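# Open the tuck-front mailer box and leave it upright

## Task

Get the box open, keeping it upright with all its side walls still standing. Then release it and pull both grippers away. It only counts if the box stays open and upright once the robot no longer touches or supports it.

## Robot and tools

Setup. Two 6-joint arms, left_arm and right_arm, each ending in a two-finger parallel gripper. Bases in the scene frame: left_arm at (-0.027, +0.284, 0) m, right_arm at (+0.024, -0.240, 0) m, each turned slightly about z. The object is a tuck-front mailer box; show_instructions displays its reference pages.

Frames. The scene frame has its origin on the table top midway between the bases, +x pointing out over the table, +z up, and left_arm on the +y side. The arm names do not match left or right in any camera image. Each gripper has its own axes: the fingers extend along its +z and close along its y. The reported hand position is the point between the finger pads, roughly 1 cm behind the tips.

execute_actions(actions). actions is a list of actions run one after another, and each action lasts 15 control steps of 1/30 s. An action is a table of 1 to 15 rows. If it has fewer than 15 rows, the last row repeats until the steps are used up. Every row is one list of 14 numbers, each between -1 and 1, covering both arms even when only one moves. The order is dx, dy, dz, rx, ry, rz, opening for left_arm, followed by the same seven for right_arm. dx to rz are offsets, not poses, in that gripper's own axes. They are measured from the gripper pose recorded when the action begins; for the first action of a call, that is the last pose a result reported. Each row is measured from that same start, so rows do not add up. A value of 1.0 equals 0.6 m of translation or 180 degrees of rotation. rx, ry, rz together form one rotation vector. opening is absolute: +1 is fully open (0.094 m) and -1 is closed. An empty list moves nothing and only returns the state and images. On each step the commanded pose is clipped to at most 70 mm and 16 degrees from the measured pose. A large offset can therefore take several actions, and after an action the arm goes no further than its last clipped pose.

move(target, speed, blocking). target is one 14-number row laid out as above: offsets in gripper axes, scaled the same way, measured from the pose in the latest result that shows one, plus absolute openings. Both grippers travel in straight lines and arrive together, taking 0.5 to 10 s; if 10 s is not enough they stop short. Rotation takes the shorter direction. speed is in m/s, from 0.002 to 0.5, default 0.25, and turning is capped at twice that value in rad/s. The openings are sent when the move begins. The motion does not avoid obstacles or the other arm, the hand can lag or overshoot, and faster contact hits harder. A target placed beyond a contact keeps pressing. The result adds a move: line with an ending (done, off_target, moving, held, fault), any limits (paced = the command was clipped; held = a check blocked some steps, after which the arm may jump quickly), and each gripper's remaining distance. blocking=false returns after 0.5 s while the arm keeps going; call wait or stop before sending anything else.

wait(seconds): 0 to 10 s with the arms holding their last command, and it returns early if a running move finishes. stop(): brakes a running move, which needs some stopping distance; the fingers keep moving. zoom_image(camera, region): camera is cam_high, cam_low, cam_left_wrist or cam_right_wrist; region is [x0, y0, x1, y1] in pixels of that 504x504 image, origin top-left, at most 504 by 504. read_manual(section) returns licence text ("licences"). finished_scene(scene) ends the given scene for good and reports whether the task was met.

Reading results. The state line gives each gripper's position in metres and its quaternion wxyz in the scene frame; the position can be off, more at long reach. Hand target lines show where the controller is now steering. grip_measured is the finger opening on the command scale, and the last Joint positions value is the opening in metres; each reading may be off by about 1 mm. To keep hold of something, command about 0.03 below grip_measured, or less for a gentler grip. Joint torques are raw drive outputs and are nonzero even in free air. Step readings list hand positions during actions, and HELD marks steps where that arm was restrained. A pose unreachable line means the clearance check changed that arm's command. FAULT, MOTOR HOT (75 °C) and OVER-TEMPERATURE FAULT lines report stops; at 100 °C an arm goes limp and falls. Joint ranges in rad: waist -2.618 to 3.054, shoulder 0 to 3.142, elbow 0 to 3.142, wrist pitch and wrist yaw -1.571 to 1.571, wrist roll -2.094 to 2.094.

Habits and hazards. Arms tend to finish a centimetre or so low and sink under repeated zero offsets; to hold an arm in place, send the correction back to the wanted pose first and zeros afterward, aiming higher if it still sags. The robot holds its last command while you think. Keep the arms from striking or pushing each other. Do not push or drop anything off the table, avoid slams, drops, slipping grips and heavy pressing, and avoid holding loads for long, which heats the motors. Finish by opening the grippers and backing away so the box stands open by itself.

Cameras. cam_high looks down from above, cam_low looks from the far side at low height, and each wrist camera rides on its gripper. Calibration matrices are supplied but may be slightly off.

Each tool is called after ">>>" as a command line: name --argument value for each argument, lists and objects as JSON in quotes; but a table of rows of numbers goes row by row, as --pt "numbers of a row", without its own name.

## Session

>>> show_instructions

>>> execute_actions --actions '[]'

Reference images for this scene: Tuck-front mailer box page 1, Tuck-front mailer box page 2.

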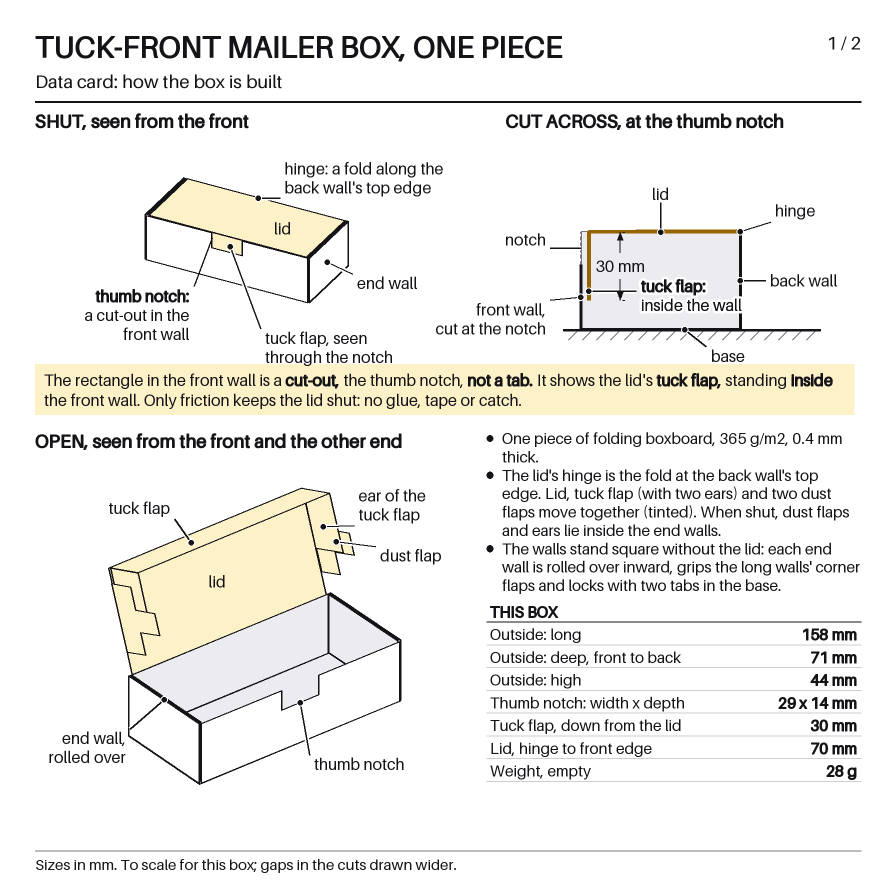

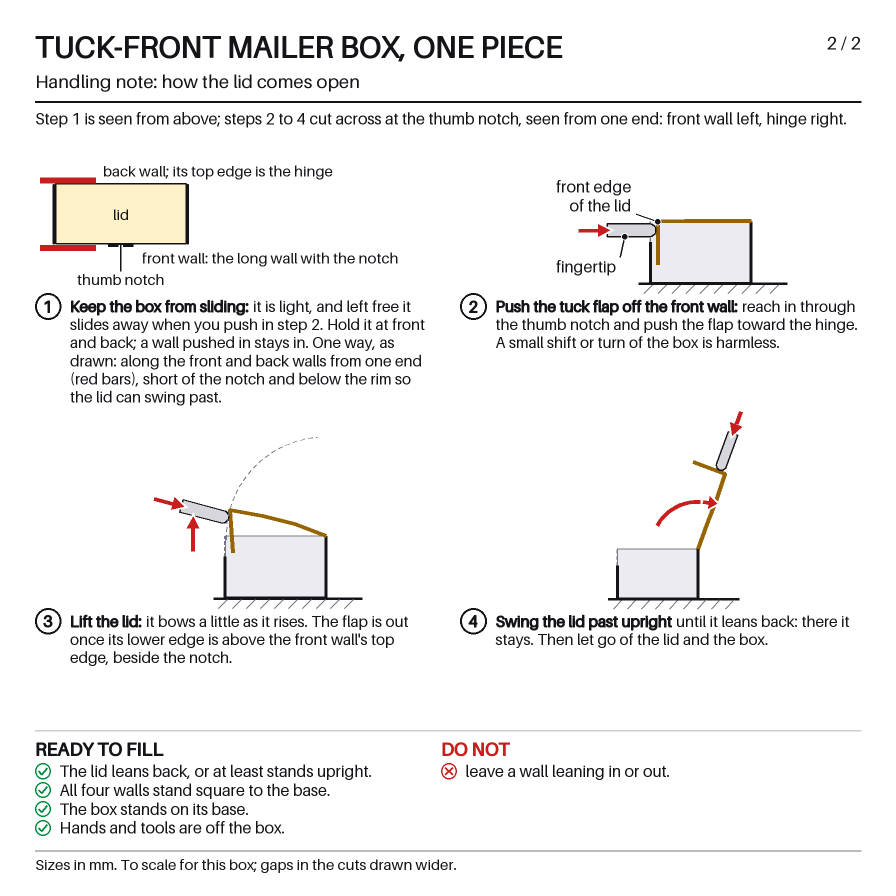

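Scene clock: 0.00 s.
left_arm: end_effector_position=(+0.0836, +0.5796, +0.3486) grip_measured=+1.000 end_effector_quat_wxyz=(-0.220, +0.659, -0.678, -0.241) | right_arm: end_effector_position=(+0.3067, -0.2336, +0.2282) grip_measured=+1.000 end_effector_quat_wxyz=(+0.094, +0.087, +0.992, +0.010)
Joint positions: left_arm=[ 1.045  1.458  1.941 -1.475 -0.35  -0.425  0.094] | right_arm=[ 0.201  1.497  1.623 -1.507  0.     0.196  0.094]
Joint velocities: left_arm=[-0.007 -0.007 -0.007  0.051  0.022 -0.081  0.   ] | right_arm=[-0.002 -0.012  0.017  0.007  0.007  0.066  0.   ]
Joint torques (N m, as the arm reports them, + toward a larger angle): no reading
Hand target (left_arm): +0.082, +0.579, +0.355; -0.229, +0.659, -0.673, -0.246
Hand target (right_arm): +0.308, -0.234, +0.234; +0.107, +0.087, +0.990, +0.010
camera_calibration (this result's frames):
cam_left_wrist: T_world_to_cam=[[0.973608, -0.206124, -0.0979848, 0.0638081], [-0.211251, -0.976391, -0.0450905, 0.62148], [-0.0863773, 0.0645998, -0.994166, 0.430674], [0, 0, 0, 1]] pos_world=[0.106365, 0.592139, 0.462437]
cam_right_wrist: T_world_to_cam=[[-0.392365, -0.916534, -0.0775521, -0.0691442], [-0.881367, 0.350508, 0.316758, 0.312166], [-0.263137, 0.192637, -0.945331, 0.436707], [0, 0, 0, 1]] pos_world=[0.362917, -0.256915, 0.308589]

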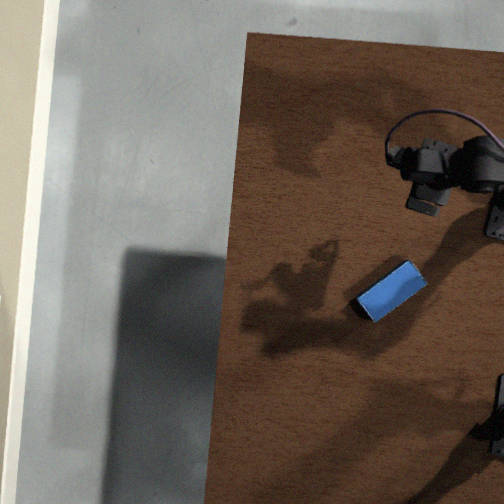

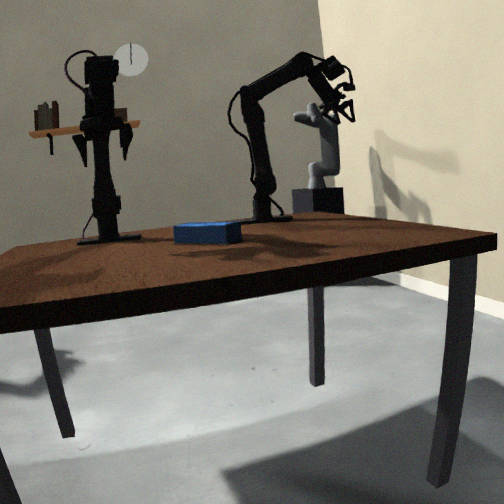

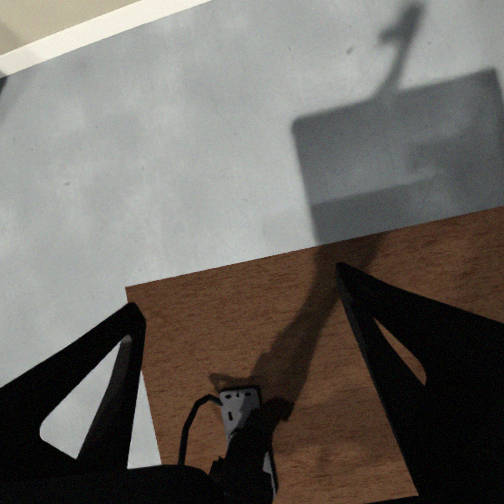

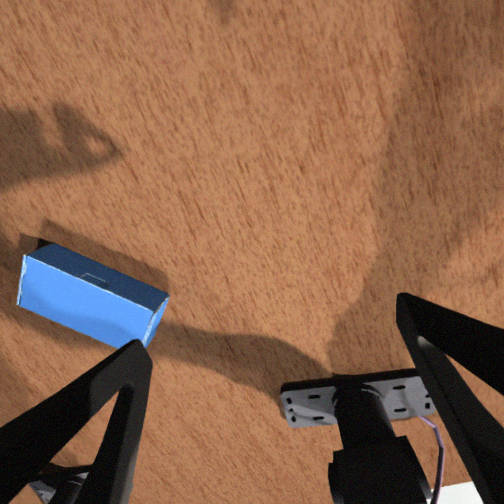

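>>> move --target '[0.693,-0.348,-0.135,0.577,-0.08,0.476,1,0.125,0.382,0.207,-0.016,0.061,-0.288,1]' --speed 0.35

Scene clock: 31.50 s.
left_arm: end_effector_position=(+0.2764, +0.1988, +0.1559) grip_measured=+1.000 end_effector_quat_wxyz=(+0.480, +0.312, +0.796, -0.197) | right_arm: end_effector_position=(+0.2946, -0.0017, +0.0981) grip_measured=+1.000 end_effector_quat_wxyz=(-0.015, -0.353, +0.935, -0.006)
Joint positions: left_arm=[ 0.151  1.072  0.559 -0.173  0.756  0.496  0.094] | right_arm=[ 0.901  1.95   1.64  -1.294  0.001 -0.002  0.094]
Joint velocities: left_arm=[ 0.007  0.027 -0.002  0.022  0.007 -0.022  0.   ] | right_arm=[ 0.007 -0.012  0.002  0.007 -0.037 -0.051  0.   ]
Joint torques (N m, as the arm reports them, + toward a larger angle): left_arm=[-0.82 -1.39  5.87  1.39  0.4   0.02] | right_arm=[ 0.67 -9.73  7.5   0.22 -0.07 -0.04]
Hand target (left_arm): +0.276, +0.193, +0.155; +0.482, +0.322, +0.789, -0.206
Hand target (right_arm): +0.300, +0.009, +0.105; +0.004, -0.359, +0.933, +0.005
Off the commanded pose (left_arm): 0.008 m, 2 deg.
Off the commanded pose (right_arm): 0.008 m, 2 deg.
move: done
camera_calibration (this result's frames):
cam_left_wrist: T_world_to_cam=[[-0.781271, -0.612012, -0.122705, 0.348336], [-0.503098, 0.733777, -0.456578, 0.0864425], [0.36947, -0.294979, -0.881181, 0.208261], [0, 0, 0, 1]] pos_world=[0.238688, 0.211189, 0.265726]
cam_right_wrist: T_world_to_cam=[[0.467686, -0.883845, 0.00935755, -0.133266], [-0.765673, -0.39982, 0.503874, 0.207782], [-0.441606, -0.24282, -0.863726, 0.309693], [0, 0, 0, 1]] pos_world=[0.358182, 0.0404887, 0.164041]

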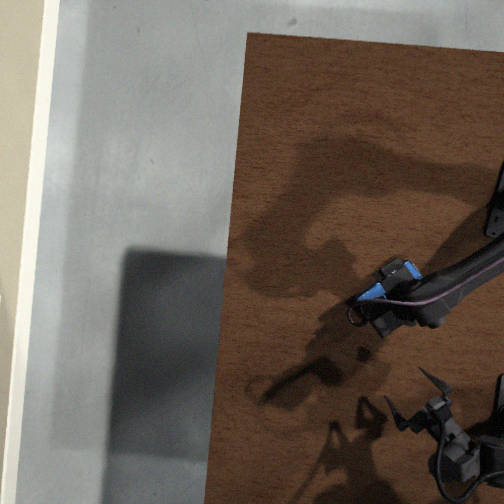

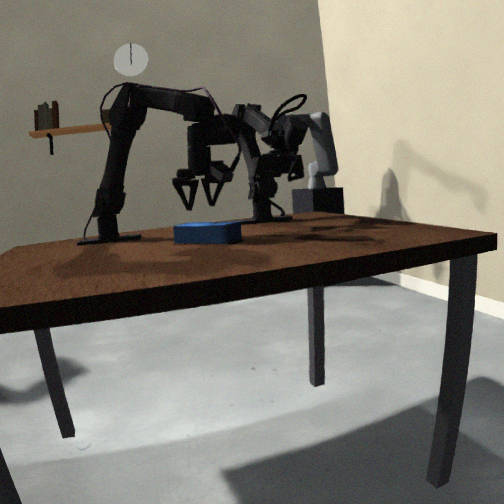

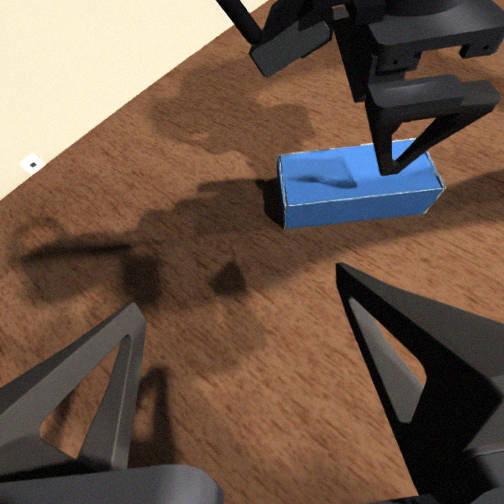

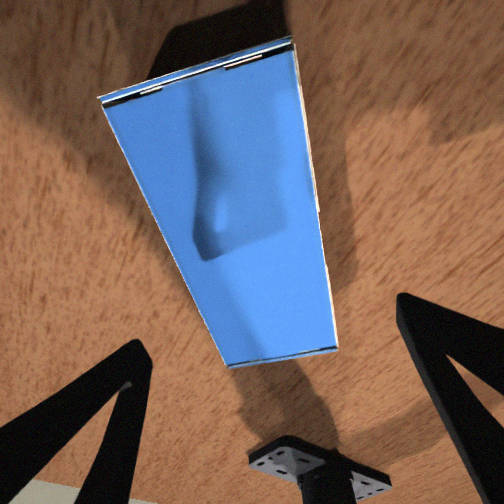

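>>> move --target '[0,0,0,0,0,0,1,-0.02,0.008,0.125,0,-0.012,0,1]' --speed 0.12

>>> execute_actions --actions '[[[0,0,0,0,0,0,1,0,0,0,0,0,0,0.9],[0,0,0,0,0,0,1,0,0,0,0,0,0,0.82],[0,0,0,0,0,0,1,0,0,0,0,0,0,0.75],[0,0,0,0,0,0,1,0,0,0,0,0,0,0.7],[0,0,0,0,0,0,1,0,0,0,0,0,0,0.65],[0,0,0,0,0,0,1,0,0,0,0,0,0,0.61],[0,0,0,0,0,0,1,0,0,0,0,0,0,0.58],[0,0,0,0,0,0,1,0,0,0,0,0,0,0.55],[0,0,0,0,0,0,1,0,0,0,0,0,0,0.53],[0,0,0,0,0,0,1,0,0,0,0,0,0,0.5]]]'

>>> move --target '[0,0,0,0,0,0,1,-0.1,-0.06,-0.008,0,0,0.48,0.5]' --speed 0.3

Scene clock: 48.23 s.
left_arm: end_effector_position=(+0.2768, +0.1992, +0.1560) grip_measured=+1.000 end_effector_quat_wxyz=(+0.481, +0.312, +0.796, -0.196) | right_arm: end_effector_position=(+0.2970, +0.0032, +0.0225) grip_measured=+1.000 end_effector_quat_wxyz=(-0.008, -0.351, +0.936, -0.003)
Joint positions: left_arm=[ 0.151  1.072  0.559 -0.171  0.754  0.497  0.094] | right_arm=[ 0.906  2.014  1.425 -0.999  0.001  0.008  0.094]
Joint velocities: left_arm=[-0.002  0.017  0.007  0.051 -0.007  0.007  0.   ] | right_arm=[-0.002  0.012 -0.007  0.007  0.007 -0.007  0.   ]
Joint torques (N m, as the arm reports them, + toward a larger angle): left_arm=[-0.03 -2.25  6.26  1.18  0.25 -0.02] | right_arm=[  0.86 -10.28   4.97   0.29   0.     0.03]
Hand target (left_arm): +0.276, +0.199, +0.156; +0.480, +0.312, +0.796, -0.197
Hand target (right_arm): +0.298, +0.009, +0.023; +0.002, -0.353, +0.936, +0.000
Off the commanded pose (left_arm): 0.001 m, 0 deg.
Off the commanded pose (right_arm): 0.005 m, 1 deg.
move: done
camera_calibration (this result's frames):
cam_left_wrist: T_world_to_cam=[[-0.780051, -0.613021, -0.125401, 0.349176], [-0.503378, 0.733846, -0.456159, 0.0864493], [0.37166, -0.292703, -0.881018, 0.207229], [0, 0, 0, 1]] pos_world=[0.238873, 0.211269, 0.265794]
cam_right_wrist: T_world_to_cam=[[0.463881, -0.885879, 0.0057237, -0.128148], [-0.77355, -0.401895, 0.490001, 0.252273], [-0.431781, -0.23173, -0.871703, 0.243904], [0, 0, 0, 1]] pos_world=[0.359904, 0.0443834, 0.0897318]

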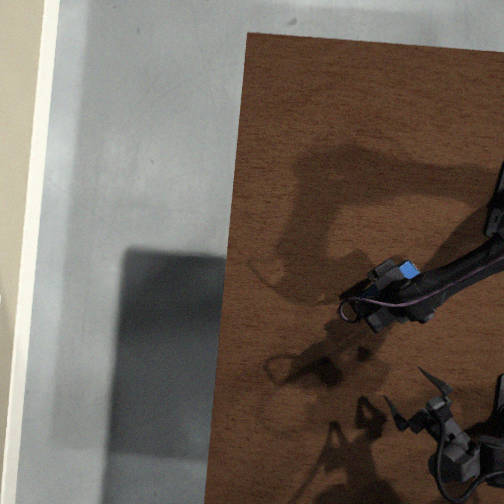

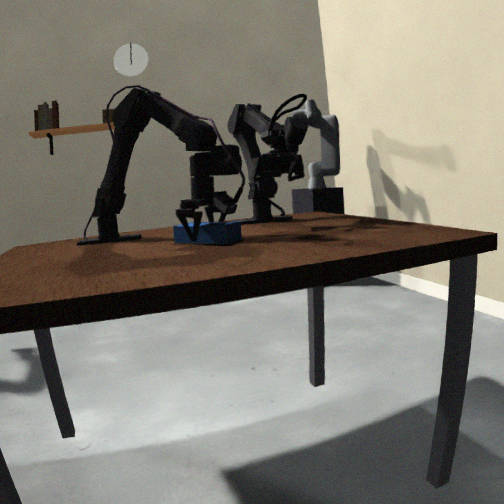

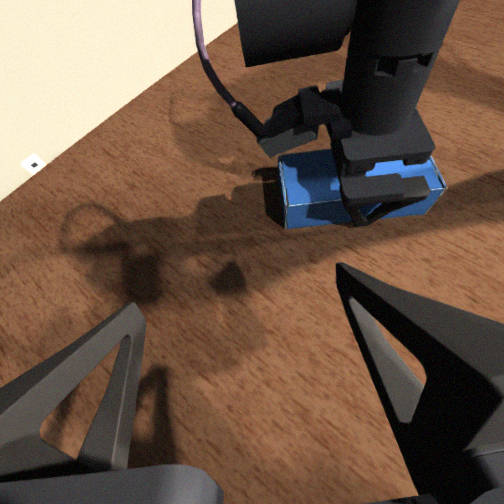

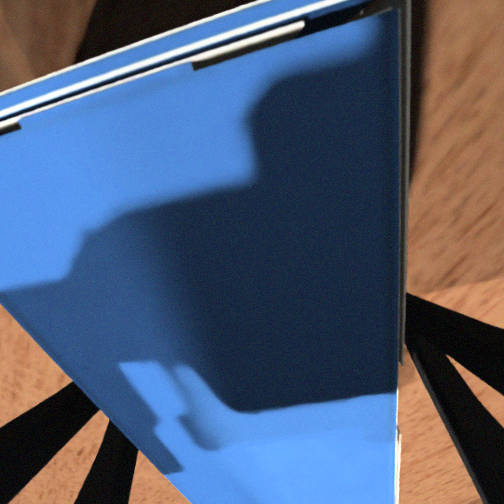

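Scene clock: 48.73 s.
left_arm: end_effector_position=(+0.2769, +0.1994, +0.1559) grip_measured=+1.000 end_effector_quat_wxyz=(+0.481, +0.312, +0.796, -0.195) | right_arm: end_effector_position=(+0.2970, +0.0032, +0.0225) grip_measured=+0.504 end_effector_quat_wxyz=(-0.008, -0.351, +0.936, -0.003)
Joint positions: left_arm=[ 0.151  1.072  0.559 -0.171  0.752  0.497  0.094] | right_arm=[ 0.906  2.014  1.425 -0.999  0.001  0.008  0.071]
Joint velocities: left_arm=[ 0.012  0.007 -0.007 -0.051 -0.007 -0.081  0.   ] | right_arm=[-0.012  0.002 -0.017 -0.037 -0.037  0.022 -0.   ]
Joint torques (N m, as the arm reports them, + toward a larger angle): left_arm=[-0.02 -2.33  6.27  1.2   0.26 -0.02] | right_arm=[-0.06 -9.99  5.28  0.12 -0.02  0.01]
Hand target (left_arm): +0.277, +0.199, +0.156; +0.481, +0.312, +0.795, -0.196
Hand target (right_arm): +0.297, +0.003, +0.023; -0.008, -0.351, +0.936, -0.003
Off the commanded pose (left_arm): 0.000 m, 0 deg.
Off the commanded pose (right_arm): 0.000 m, 0 deg.
Step readings (end_effector_position):
0: left_arm (+0.2768, +0.1992, +0.1560) | right_arm (+0.2970, +0.0032, +0.0225)
1: left_arm (+0.2768, +0.1992, +0.1560) | right_arm (+0.2970, +0.0032, +0.0225)
2: left_arm (+0.2768, +0.1992, +0.1560) | right_arm (+0.2970, +0.0032, +0.0225)
4: left_arm (+0.2768, +0.1993, +0.1559) | right_arm (+0.2970, +0.0032, +0.0225)
8: left_arm (+0.2769, +0.1994, +0.1559) | right_arm (+0.2970, +0.0032, +0.0225)
15: end_effector_position above
camera_calibration (this result's frames):
cam_left_wrist: T_world_to_cam=[[-0.77934, -0.613823, -0.125898, 0.349427], [-0.504298, 0.733686, -0.455398, 0.0864666], [0.371904, -0.29142, -0.881341, 0.206871], [0, 0, 0, 1]] pos_world=[0.238991, 0.211333, 0.265693]
cam_right_wrist: T_world_to_cam=[[0.463881, -0.885879, 0.0057237, -0.128148], [-0.77355, -0.401895, 0.490001, 0.252273], [-0.431781, -0.23173, -0.871703, 0.243904], [0, 0, 0, 1]] pos_world=[0.359904, 0.0443834, 0.0897318]

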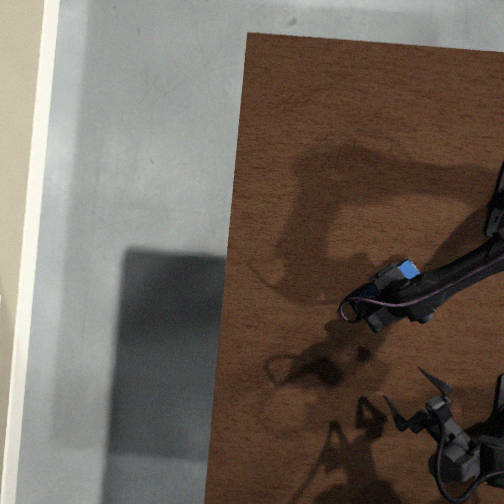

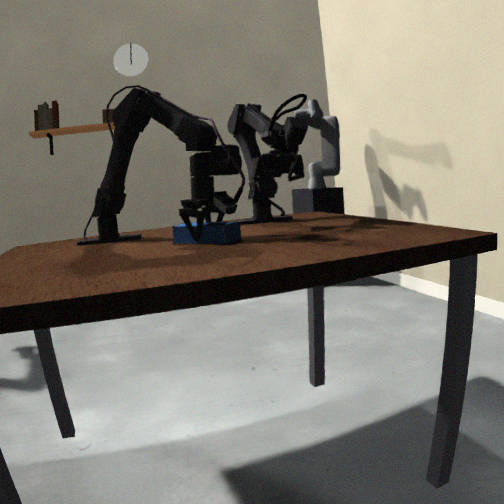

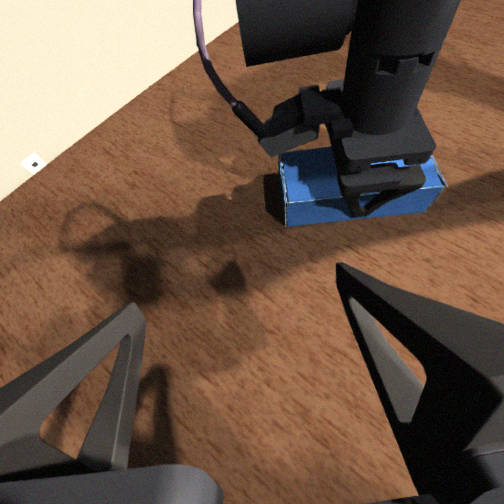

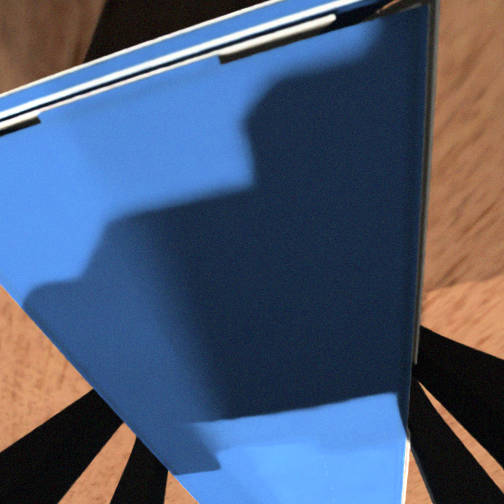

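Scene clock: 51.83 s.
left_arm: end_effector_position=(+0.2771, +0.1997, +0.1557) grip_measured=+1.000 end_effector_quat_wxyz=(+0.481, +0.312, +0.796, -0.194) | right_arm: end_effector_position=(+0.3626, +0.0197, +0.0248) grip_measured=+0.504 end_effector_quat_wxyz=(-0.004, +0.375, +0.927, +0.001)
Joint positions: left_arm=[ 0.151  1.072  0.559 -0.171  0.75   0.497  0.094] | right_arm=[ 0.83   2.229  1.773 -1.117 -0.008  1.418  0.071]
Joint velocities: left_arm=[ 0.002  0.032 -0.012 -0.051  0.022 -0.051  0.   ] | right_arm=[-0.007  0.027  0.017 -0.037 -0.037 -0.051 -0.   ]
Joint torques (N m, as the arm reports them, + toward a larger angle): left_arm=[-0.02 -2.29  6.25  1.2   0.24 -0.02] | right_arm=[ -0.95 -11.07   6.96  -0.11   0.05   0.06]
Hand target (left_arm): +0.277, +0.199, +0.156; +0.481, +0.312, +0.796, -0.195
Hand target (right_arm): +0.366, +0.014, +0.026; -0.003, +0.385, +0.923, -0.008
Off the commanded pose (left_arm): 0.000 m, 0 deg.
Off the commanded pose (right_arm): 0.006 m, 2 deg.
move: done
camera_calibration (this result's frames):
cam_left_wrist: T_world_to_cam=[[-0.778272, -0.615023, -0.126646, 0.349801], [-0.505678, 0.733444, -0.454257, 0.0864935], [0.372266, -0.289494, -0.881823, 0.206333], [0, 0, 0, 1]] pos_world=[0.239168, 0.21143, 0.26554]
cam_right_wrist: T_world_to_cam=[[-0.843765, -0.53669, 0.00486236, 0.323321], [-0.468008, 0.74016, 0.482836, 0.175398], [-0.262732, 0.405125, -0.875697, 0.204288], [0, 0, 0, 1]] pos_world=[0.408568, -0.0390616, 0.0926337]

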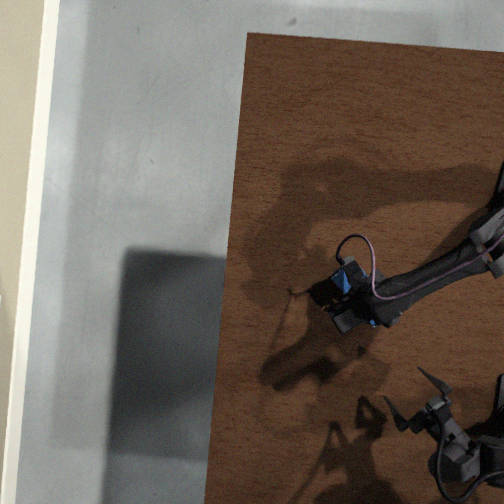

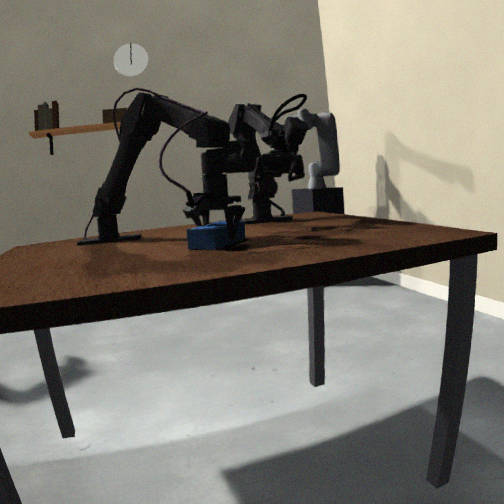

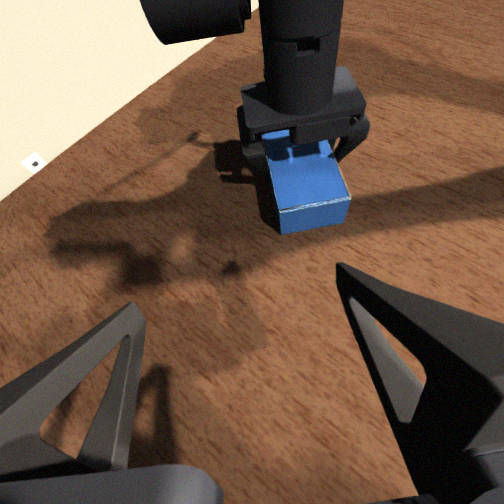

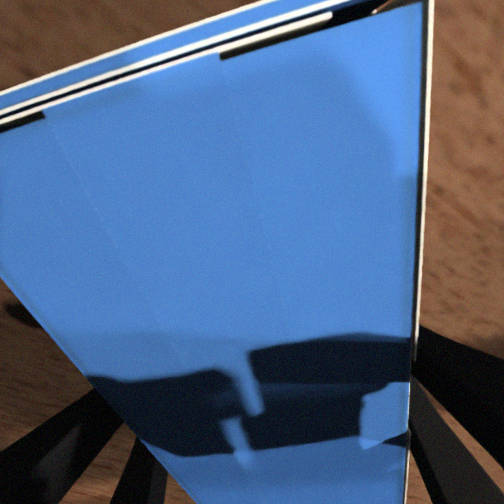

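>>> execute_actions --actions '[[[0,0,0,0,0,0,1,0,0,0,0,0,0,1]]]'

>>> move --target '[0,0,0,0,0,0,1,0,0,-0.12,0,0,0,1]' --speed 0.2

>>> move --target '[0.08,-0.122,0.154,0,0,0,1,0,-0.14,0.04,-0.39,0,0,-1]' --speed 0.3

Scene clock: 62.77 s.
left_arm: end_effector_position=(+0.2772, +0.2000, +0.1555) grip_measured=+1.000 end_effector_quat_wxyz=(+0.481, +0.311, +0.797, -0.193) | right_arm: end_effector_position=(+0.3626, +0.0198, +0.0247) grip_measured=+1.000 end_effector_quat_wxyz=(-0.004, +0.376, +0.926, +0.001)
Joint positions: left_arm=[ 0.151  1.072  0.559 -0.171  0.748  0.497  0.094] | right_arm=[ 0.83   2.23   1.773 -1.117 -0.008  1.421  0.094]
Joint velocities: left_arm=[-0.007  0.002 -0.002  0.081  0.051  0.007  0.   ] | right_arm=[ 0.002 -0.007  0.002  0.051 -0.007  0.007  0.   ]
Joint torques (N m, as the arm reports them, + toward a larger angle): left_arm=[ 0.   -2.28  6.26  1.2   0.25 -0.02] | right_arm=[ -0.1  -11.9    5.5    0.11  -0.03  -0.02]
Hand target (left_arm): +0.277, +0.200, +0.156; +0.481, +0.312, +0.796, -0.194
Hand target (right_arm): +0.363, +0.020, +0.025; -0.004, +0.375, +0.927, +0.001
Off the commanded pose (left_arm): 0.000 m, 0 deg.
Off the commanded pose (right_arm): 0.000 m, 0 deg.
Step readings (end_effector_position):
0: left_arm (+0.2771, +0.1997, +0.1557) | right_arm (+0.3626, +0.0198, +0.0247)
1: left_arm (+0.2771, +0.1997, +0.1557) | right_arm (+0.3626, +0.0198, +0.0247)
2: left_arm (+0.2771, +0.1998, +0.1557) | right_arm (+0.3626, +0.0198, +0.0247)
4: left_arm (+0.2772, +0.1999, +0.1556) | right_arm (+0.3626, +0.0198, +0.0247)
8: left_arm (+0.2772, +0.1999, +0.1556) | right_arm (+0.3626, +0.0198, +0.0247)
15: end_effector_position above
camera_calibration (this result's frames):
cam_left_wrist: T_world_to_cam=[[-0.777381, -0.616021, -0.12727, 0.350113], [-0.506828, 0.733239, -0.453306, 0.0865169], [0.372565, -0.287888, -0.882222, 0.205885], [0, 0, 0, 1]] pos_world=[0.239315, 0.211511, 0.265413]
cam_right_wrist: T_world_to_cam=[[-0.845195, -0.534435, 0.00488357, 0.323875], [-0.466024, 0.741417, 0.482828, 0.174678], [-0.261661, 0.405808, -0.875702, 0.203829], [0, 0, 0, 1]] pos_world=[0.408475, -0.0391348, 0.0925726]

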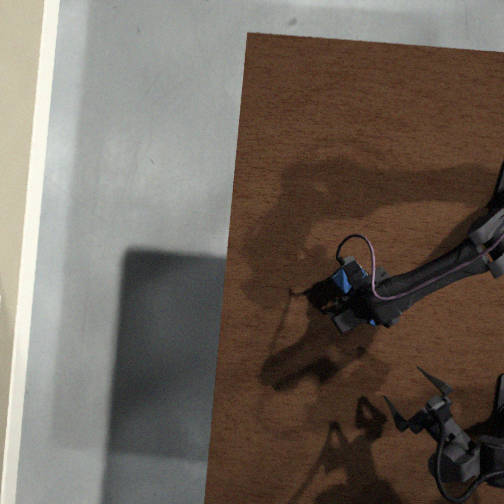

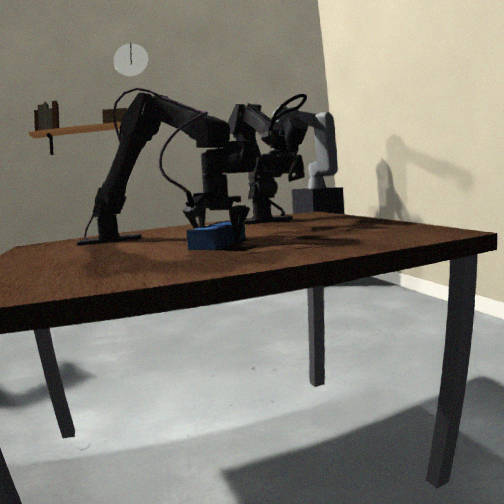

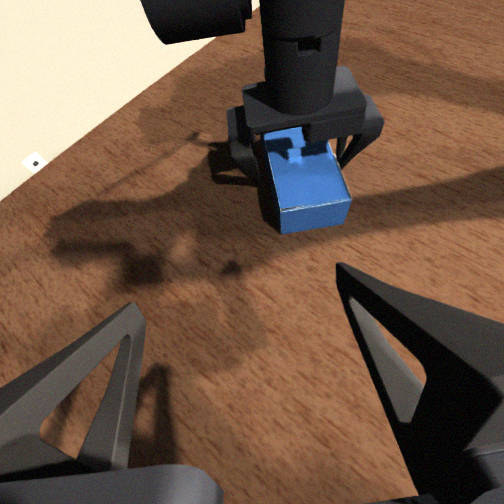

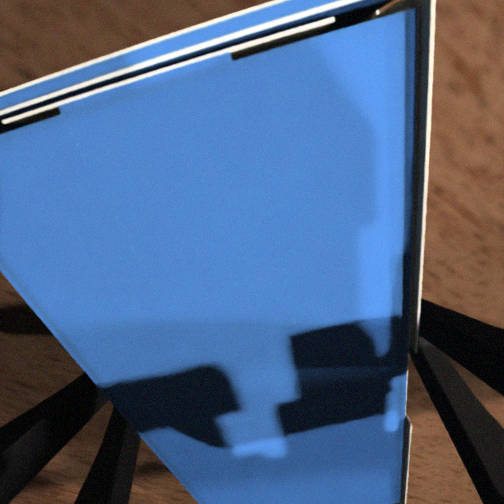

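Scene clock: 63.87 s.
left_arm: end_effector_position=(+0.2774, +0.2003, +0.1554) grip_measured=+1.000 end_effector_quat_wxyz=(+0.481, +0.311, +0.797, -0.193) | right_arm: end_effector_position=(+0.3625, +0.0197, +0.0829) grip_measured=+1.000 end_effector_quat_wxyz=(-0.009, +0.376, +0.926, -0.007)
Joint positions: left_arm=[ 0.151  1.072  0.559 -0.171  0.746  0.497  0.094] | right_arm=[ 0.83   2.224  1.995 -1.365 -0.008  1.421  0.094]
Joint velocities: left_arm=[-0.012 -0.007  0.002 -0.081  0.007 -0.066  0.   ] | right_arm=[ 0.007  0.002 -0.012 -0.007 -0.022 -0.007  0.   ]
Joint torques (N m, as the arm reports them, + toward a larger angle): left_arm=[ 0.   -2.3   6.27  1.2   0.25 -0.03] | right_arm=[ -0.38 -13.54   7.29  -0.13  -0.03  -0.05]
Hand target (left_arm): +0.277, +0.200, +0.156; +0.481, +0.311, +0.797, -0.193
Hand target (right_arm): +0.364, +0.019, +0.097; -0.004, +0.376, +0.926, +0.001
Off the commanded pose (left_arm): 0.000 m, 0 deg.
Off the commanded pose (right_arm): 0.014 m, 1 deg.
move: off_target (right_arm)
camera_calibration (this result's frames):
cam_left_wrist: T_world_to_cam=[[-0.776488, -0.617017, -0.127895, 0.350424], [-0.507977, 0.73303, -0.452356, 0.086541], [0.372862, -0.286281, -0.882619, 0.205436], [0, 0, 0, 1]] pos_world=[0.239462, 0.211593, 0.265286]
cam_right_wrist: T_world_to_cam=[[-0.844977, -0.534269, 0.0238858, 0.321777], [-0.458699, 0.746975, 0.481273, 0.143971], [-0.274971, 0.395708, -0.876245, 0.259837], [0, 0, 0, 1]] pos_world=[0.409382, -0.038447, 0.150706]

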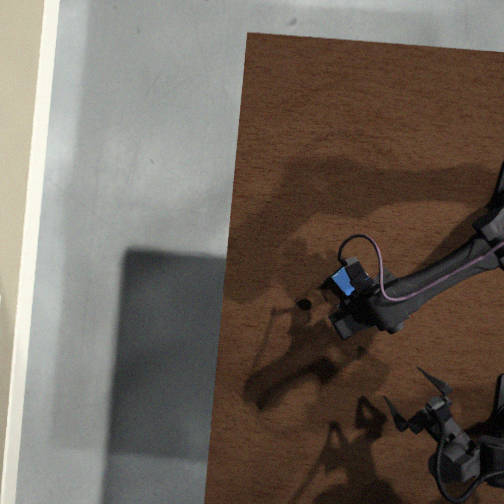

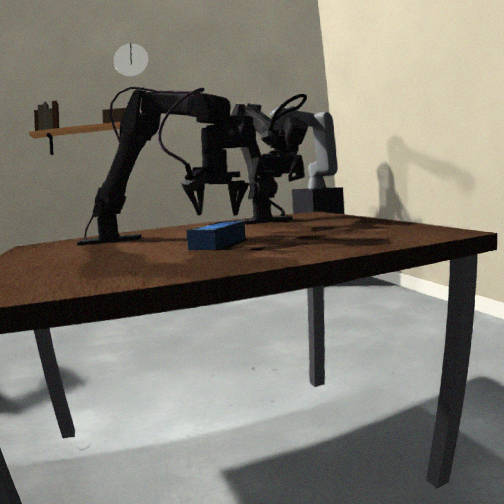

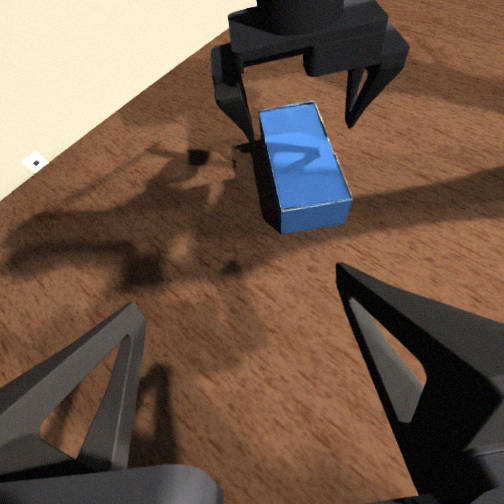

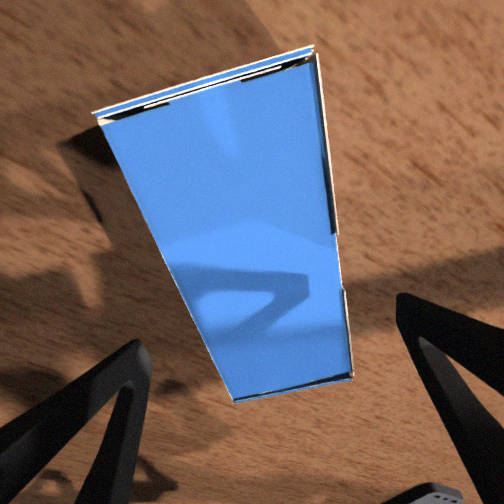

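Scene clock: 66.87 s.
left_arm: end_effector_position=(+0.2727, +0.1058, +0.0750) grip_measured=+1.000 end_effector_quat_wxyz=(+0.484, +0.306, +0.796, -0.196) | right_arm: end_effector_position=(+0.3028, -0.0374, +0.0623) grip_measured=-0.991 end_effector_quat_wxyz=(+0.217, +0.320, +0.762, +0.520)
Joint positions: left_arm=[-0.337  1.366  0.29   0.572  0.34   0.164  0.094] | right_arm=[ 0.669  1.534  0.162  0.984 -0.27   1.465  0.   ]
Joint velocities: left_arm=[-0.002 -0.012  0.032 -0.037 -0.037 -0.007  0.   ] | right_arm=[-0.012  0.007  0.007  0.081 -0.051  0.037 -0.   ]
Joint torques (N m, as the arm reports them, + toward a larger angle): left_arm=[-0.8  -2.52  4.39  1.69  0.05 -0.08] | right_arm=[-1.07 -3.24  3.25  1.76 -0.16 -0.03]
Hand target (left_arm): +0.270, +0.104, +0.071; +0.482, +0.308, +0.796, -0.198
Hand target (right_arm): +0.302, -0.040, +0.061; +0.218, +0.319, +0.760, +0.523
Off the commanded pose (left_arm): 0.005 m, 1 deg.
Off the commanded pose (right_arm): 0.004 m, 1 deg.
move: done
camera_calibration (this result's frames):
cam_left_wrist: T_world_to_cam=[[-0.773382, -0.622088, -0.122014, 0.277486], [-0.510248, 0.725061, -0.462529, 0.11923], [0.376201, -0.295454, -0.878168, 0.108926], [0, 0, 0, 1]] pos_world=[0.234462, 0.118354, 0.18466]
cam_right_wrist: T_world_to_cam=[[-0.419333, -0.0816336, -0.904155, 0.187136], [-0.861172, 0.350959, 0.367711, 0.283266], [0.287304, 0.932826, -0.217469, 0.0567319], [0, 0, 0, 1]] pos_world=[0.306114, -0.137059, 0.0773769]

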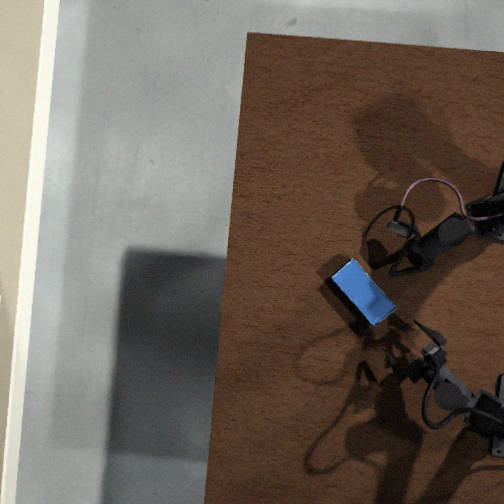

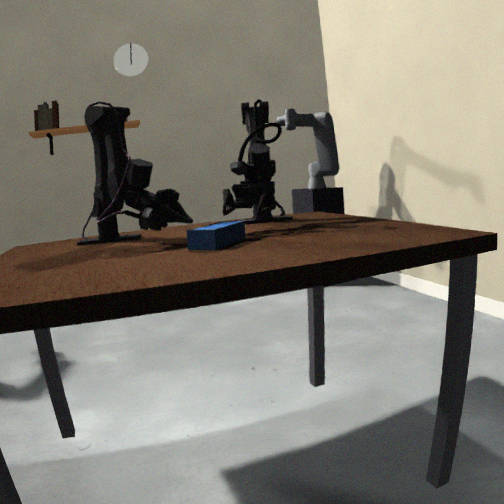

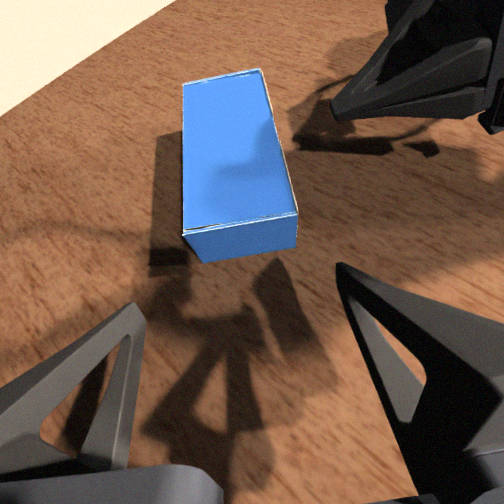

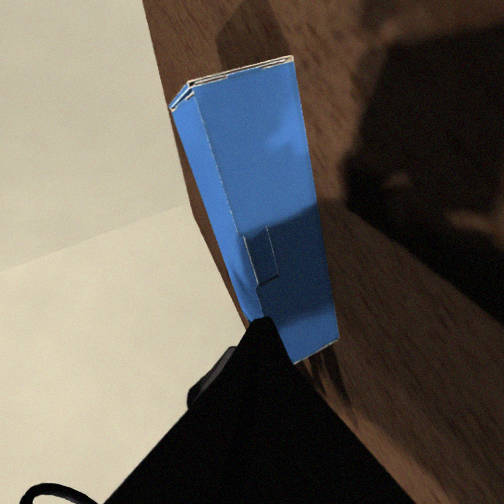

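>>> execute_actions --actions '[]'

Scene clock: 89.23 s.
left_arm: end_effector_position=(+0.2727, +0.1058, +0.0750) grip_measured=+1.000 end_effector_quat_wxyz=(+0.484, +0.306, +0.796, -0.196) | right_arm: end_effector_position=(+0.3030, -0.0373, +0.0629) grip_measured=-0.991 end_effector_quat_wxyz=(+0.217, +0.320, +0.761, +0.521)
Joint positions: left_arm=[-0.337  1.366  0.29   0.572  0.34   0.164  0.094] | right_arm=[ 0.669  1.534  0.162  0.987 -0.27   1.466  0.   ]
Joint velocities: left_arm=[-0.017  0.007  0.002 -0.081 -0.066 -0.037  0.   ] | right_arm=[-0.007  0.002  0.007  0.007  0.007 -0.007 -0.   ]
Joint torques (N m, as the arm reports them, + toward a larger angle): left_arm=[-0.82 -2.5   4.41  1.69  0.05 -0.08] | right_arm=[-1.01 -3.28  3.29  1.76 -0.16 -0.02]
Hand target (left_arm): +0.270, +0.104, +0.071; +0.482, +0.308, +0.796, -0.198
Hand target (right_arm): +0.302, -0.040, +0.062; +0.218, +0.319, +0.760, +0.523
Off the commanded pose (left_arm): 0.005 m, 1 deg.
Off the commanded pose (right_arm): 0.004 m, 1 deg.
camera_calibration (this result's frames):
cam_left_wrist: T_world_to_cam=[[-0.773382, -0.622088, -0.122014, 0.277486], [-0.510248, 0.725061, -0.462529, 0.11923], [0.376201, -0.295454, -0.878168, 0.108926], [0, 0, 0, 1]] pos_world=[0.234462, 0.118354, 0.18466]
cam_right_wrist: T_world_to_cam=[[-0.417436, -0.0802137, -0.905159, 0.187318], [-0.861897, 0.350526, 0.366422, 0.283477], [0.28789, 0.933112, -0.215458, 0.0563995], [0, 0, 0, 1]] pos_world=[0.306284, -0.136968, 0.0778325]

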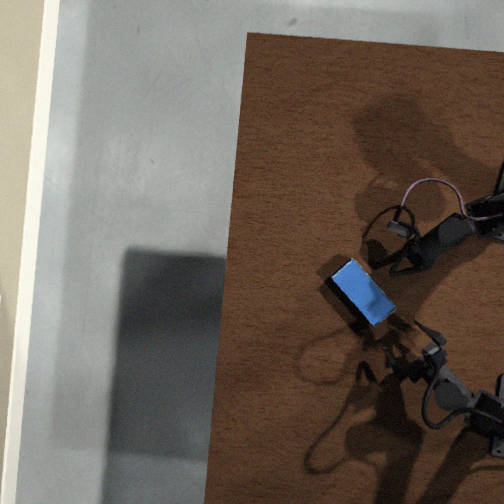

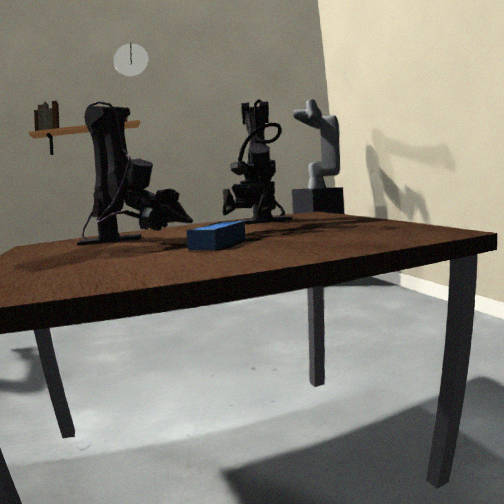

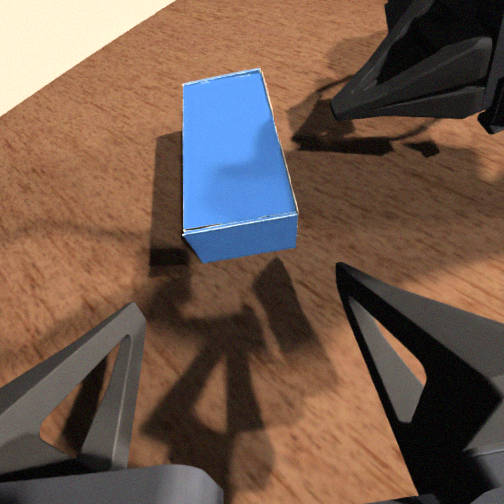

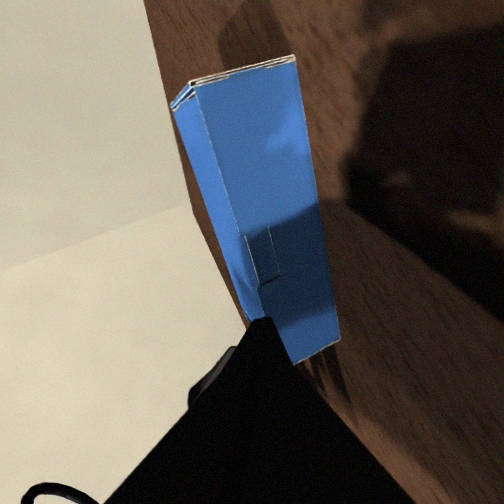

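>>> move --target '[0.008,0,0.127,0,0,0,1,0,-0.018,0.035,0,0,0,-1]' --speed 0.1

Scene clock: 96.63 s.
left_arm: end_effector_position=(+0.3114, +0.0687, +0.0253) grip_measured=+1.000 end_effector_quat_wxyz=(+0.468, +0.306, +0.806, -0.194) | right_arm: end_effector_position=(+0.3060, -0.0321, +0.0367) grip_measured=-0.991 end_effector_quat_wxyz=(+0.204, +0.328, +0.768, +0.510)
Joint positions: left_arm=[-0.423  1.805  0.438  0.839  0.262  0.119  0.094] | right_arm=[ 0.683  1.723  0.178  1.123 -0.26   1.479  0.   ]
Joint velocities: left_arm=[-0.007 -0.007  0.002 -0.037  0.037 -0.007  0.   ] | right_arm=[ 0.007  0.002  0.007 -0.022  0.007  0.022 -0.001]
Joint torques (N m, as the arm reports them, + toward a larger angle): left_arm=[-0.77 -5.13  5.62  1.68  0.01 -0.06] | right_arm=[ 1.   -4.11  4.93  1.75  0.05 -0.03]
Hand target (left_arm): +0.319, +0.061, +0.035; +0.484, +0.306, +0.796, -0.197
Hand target (right_arm): +0.313, -0.026, +0.045; +0.217, +0.320, +0.761, +0.521
Off the commanded pose (left_arm): 0.016 m, 2 deg.
Off the commanded pose (right_arm): 0.013 m, 2 deg.
move: off_target (left_arm, right_arm)
camera_calibration (this result's frames):
cam_left_wrist: T_world_to_cam=[[-0.77518, -0.622871, -0.10549, 0.278438], [-0.528158, 0.730599, -0.432752, 0.147398], [0.34662, -0.279745, -0.89532, 0.0482833], [0, 0, 0, 1]] pos_world=[0.276953, 0.0792492, 0.136388]
cam_right_wrist: T_world_to_cam=[[-0.452227, -0.0912845, -0.887219, 0.174899], [-0.847135, 0.355159, 0.395253, 0.288381], [0.279023, 0.930338, -0.237943, 0.0485118], [0, 0, 0, 1]] pos_world=[0.309856, -0.131588, 0.0527331]

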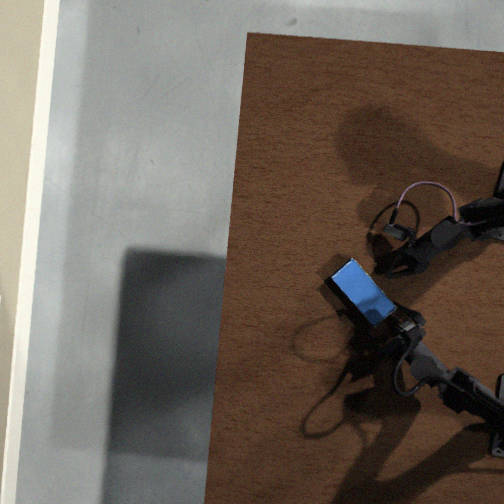

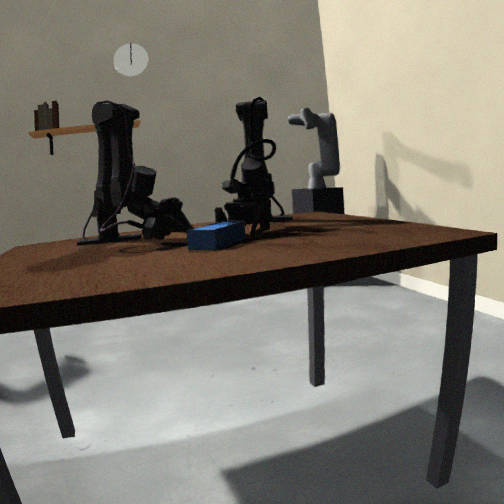

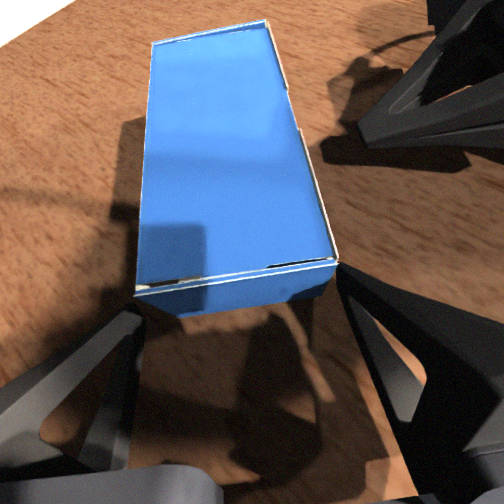

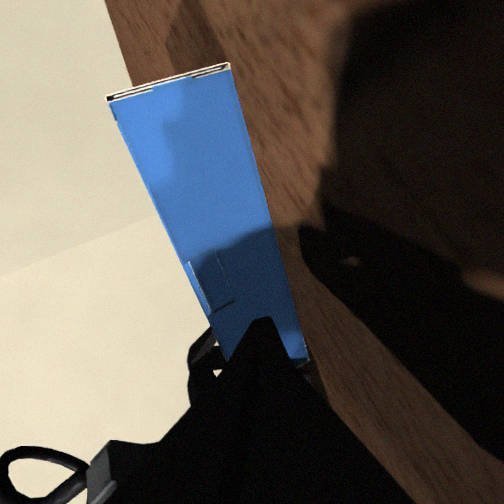

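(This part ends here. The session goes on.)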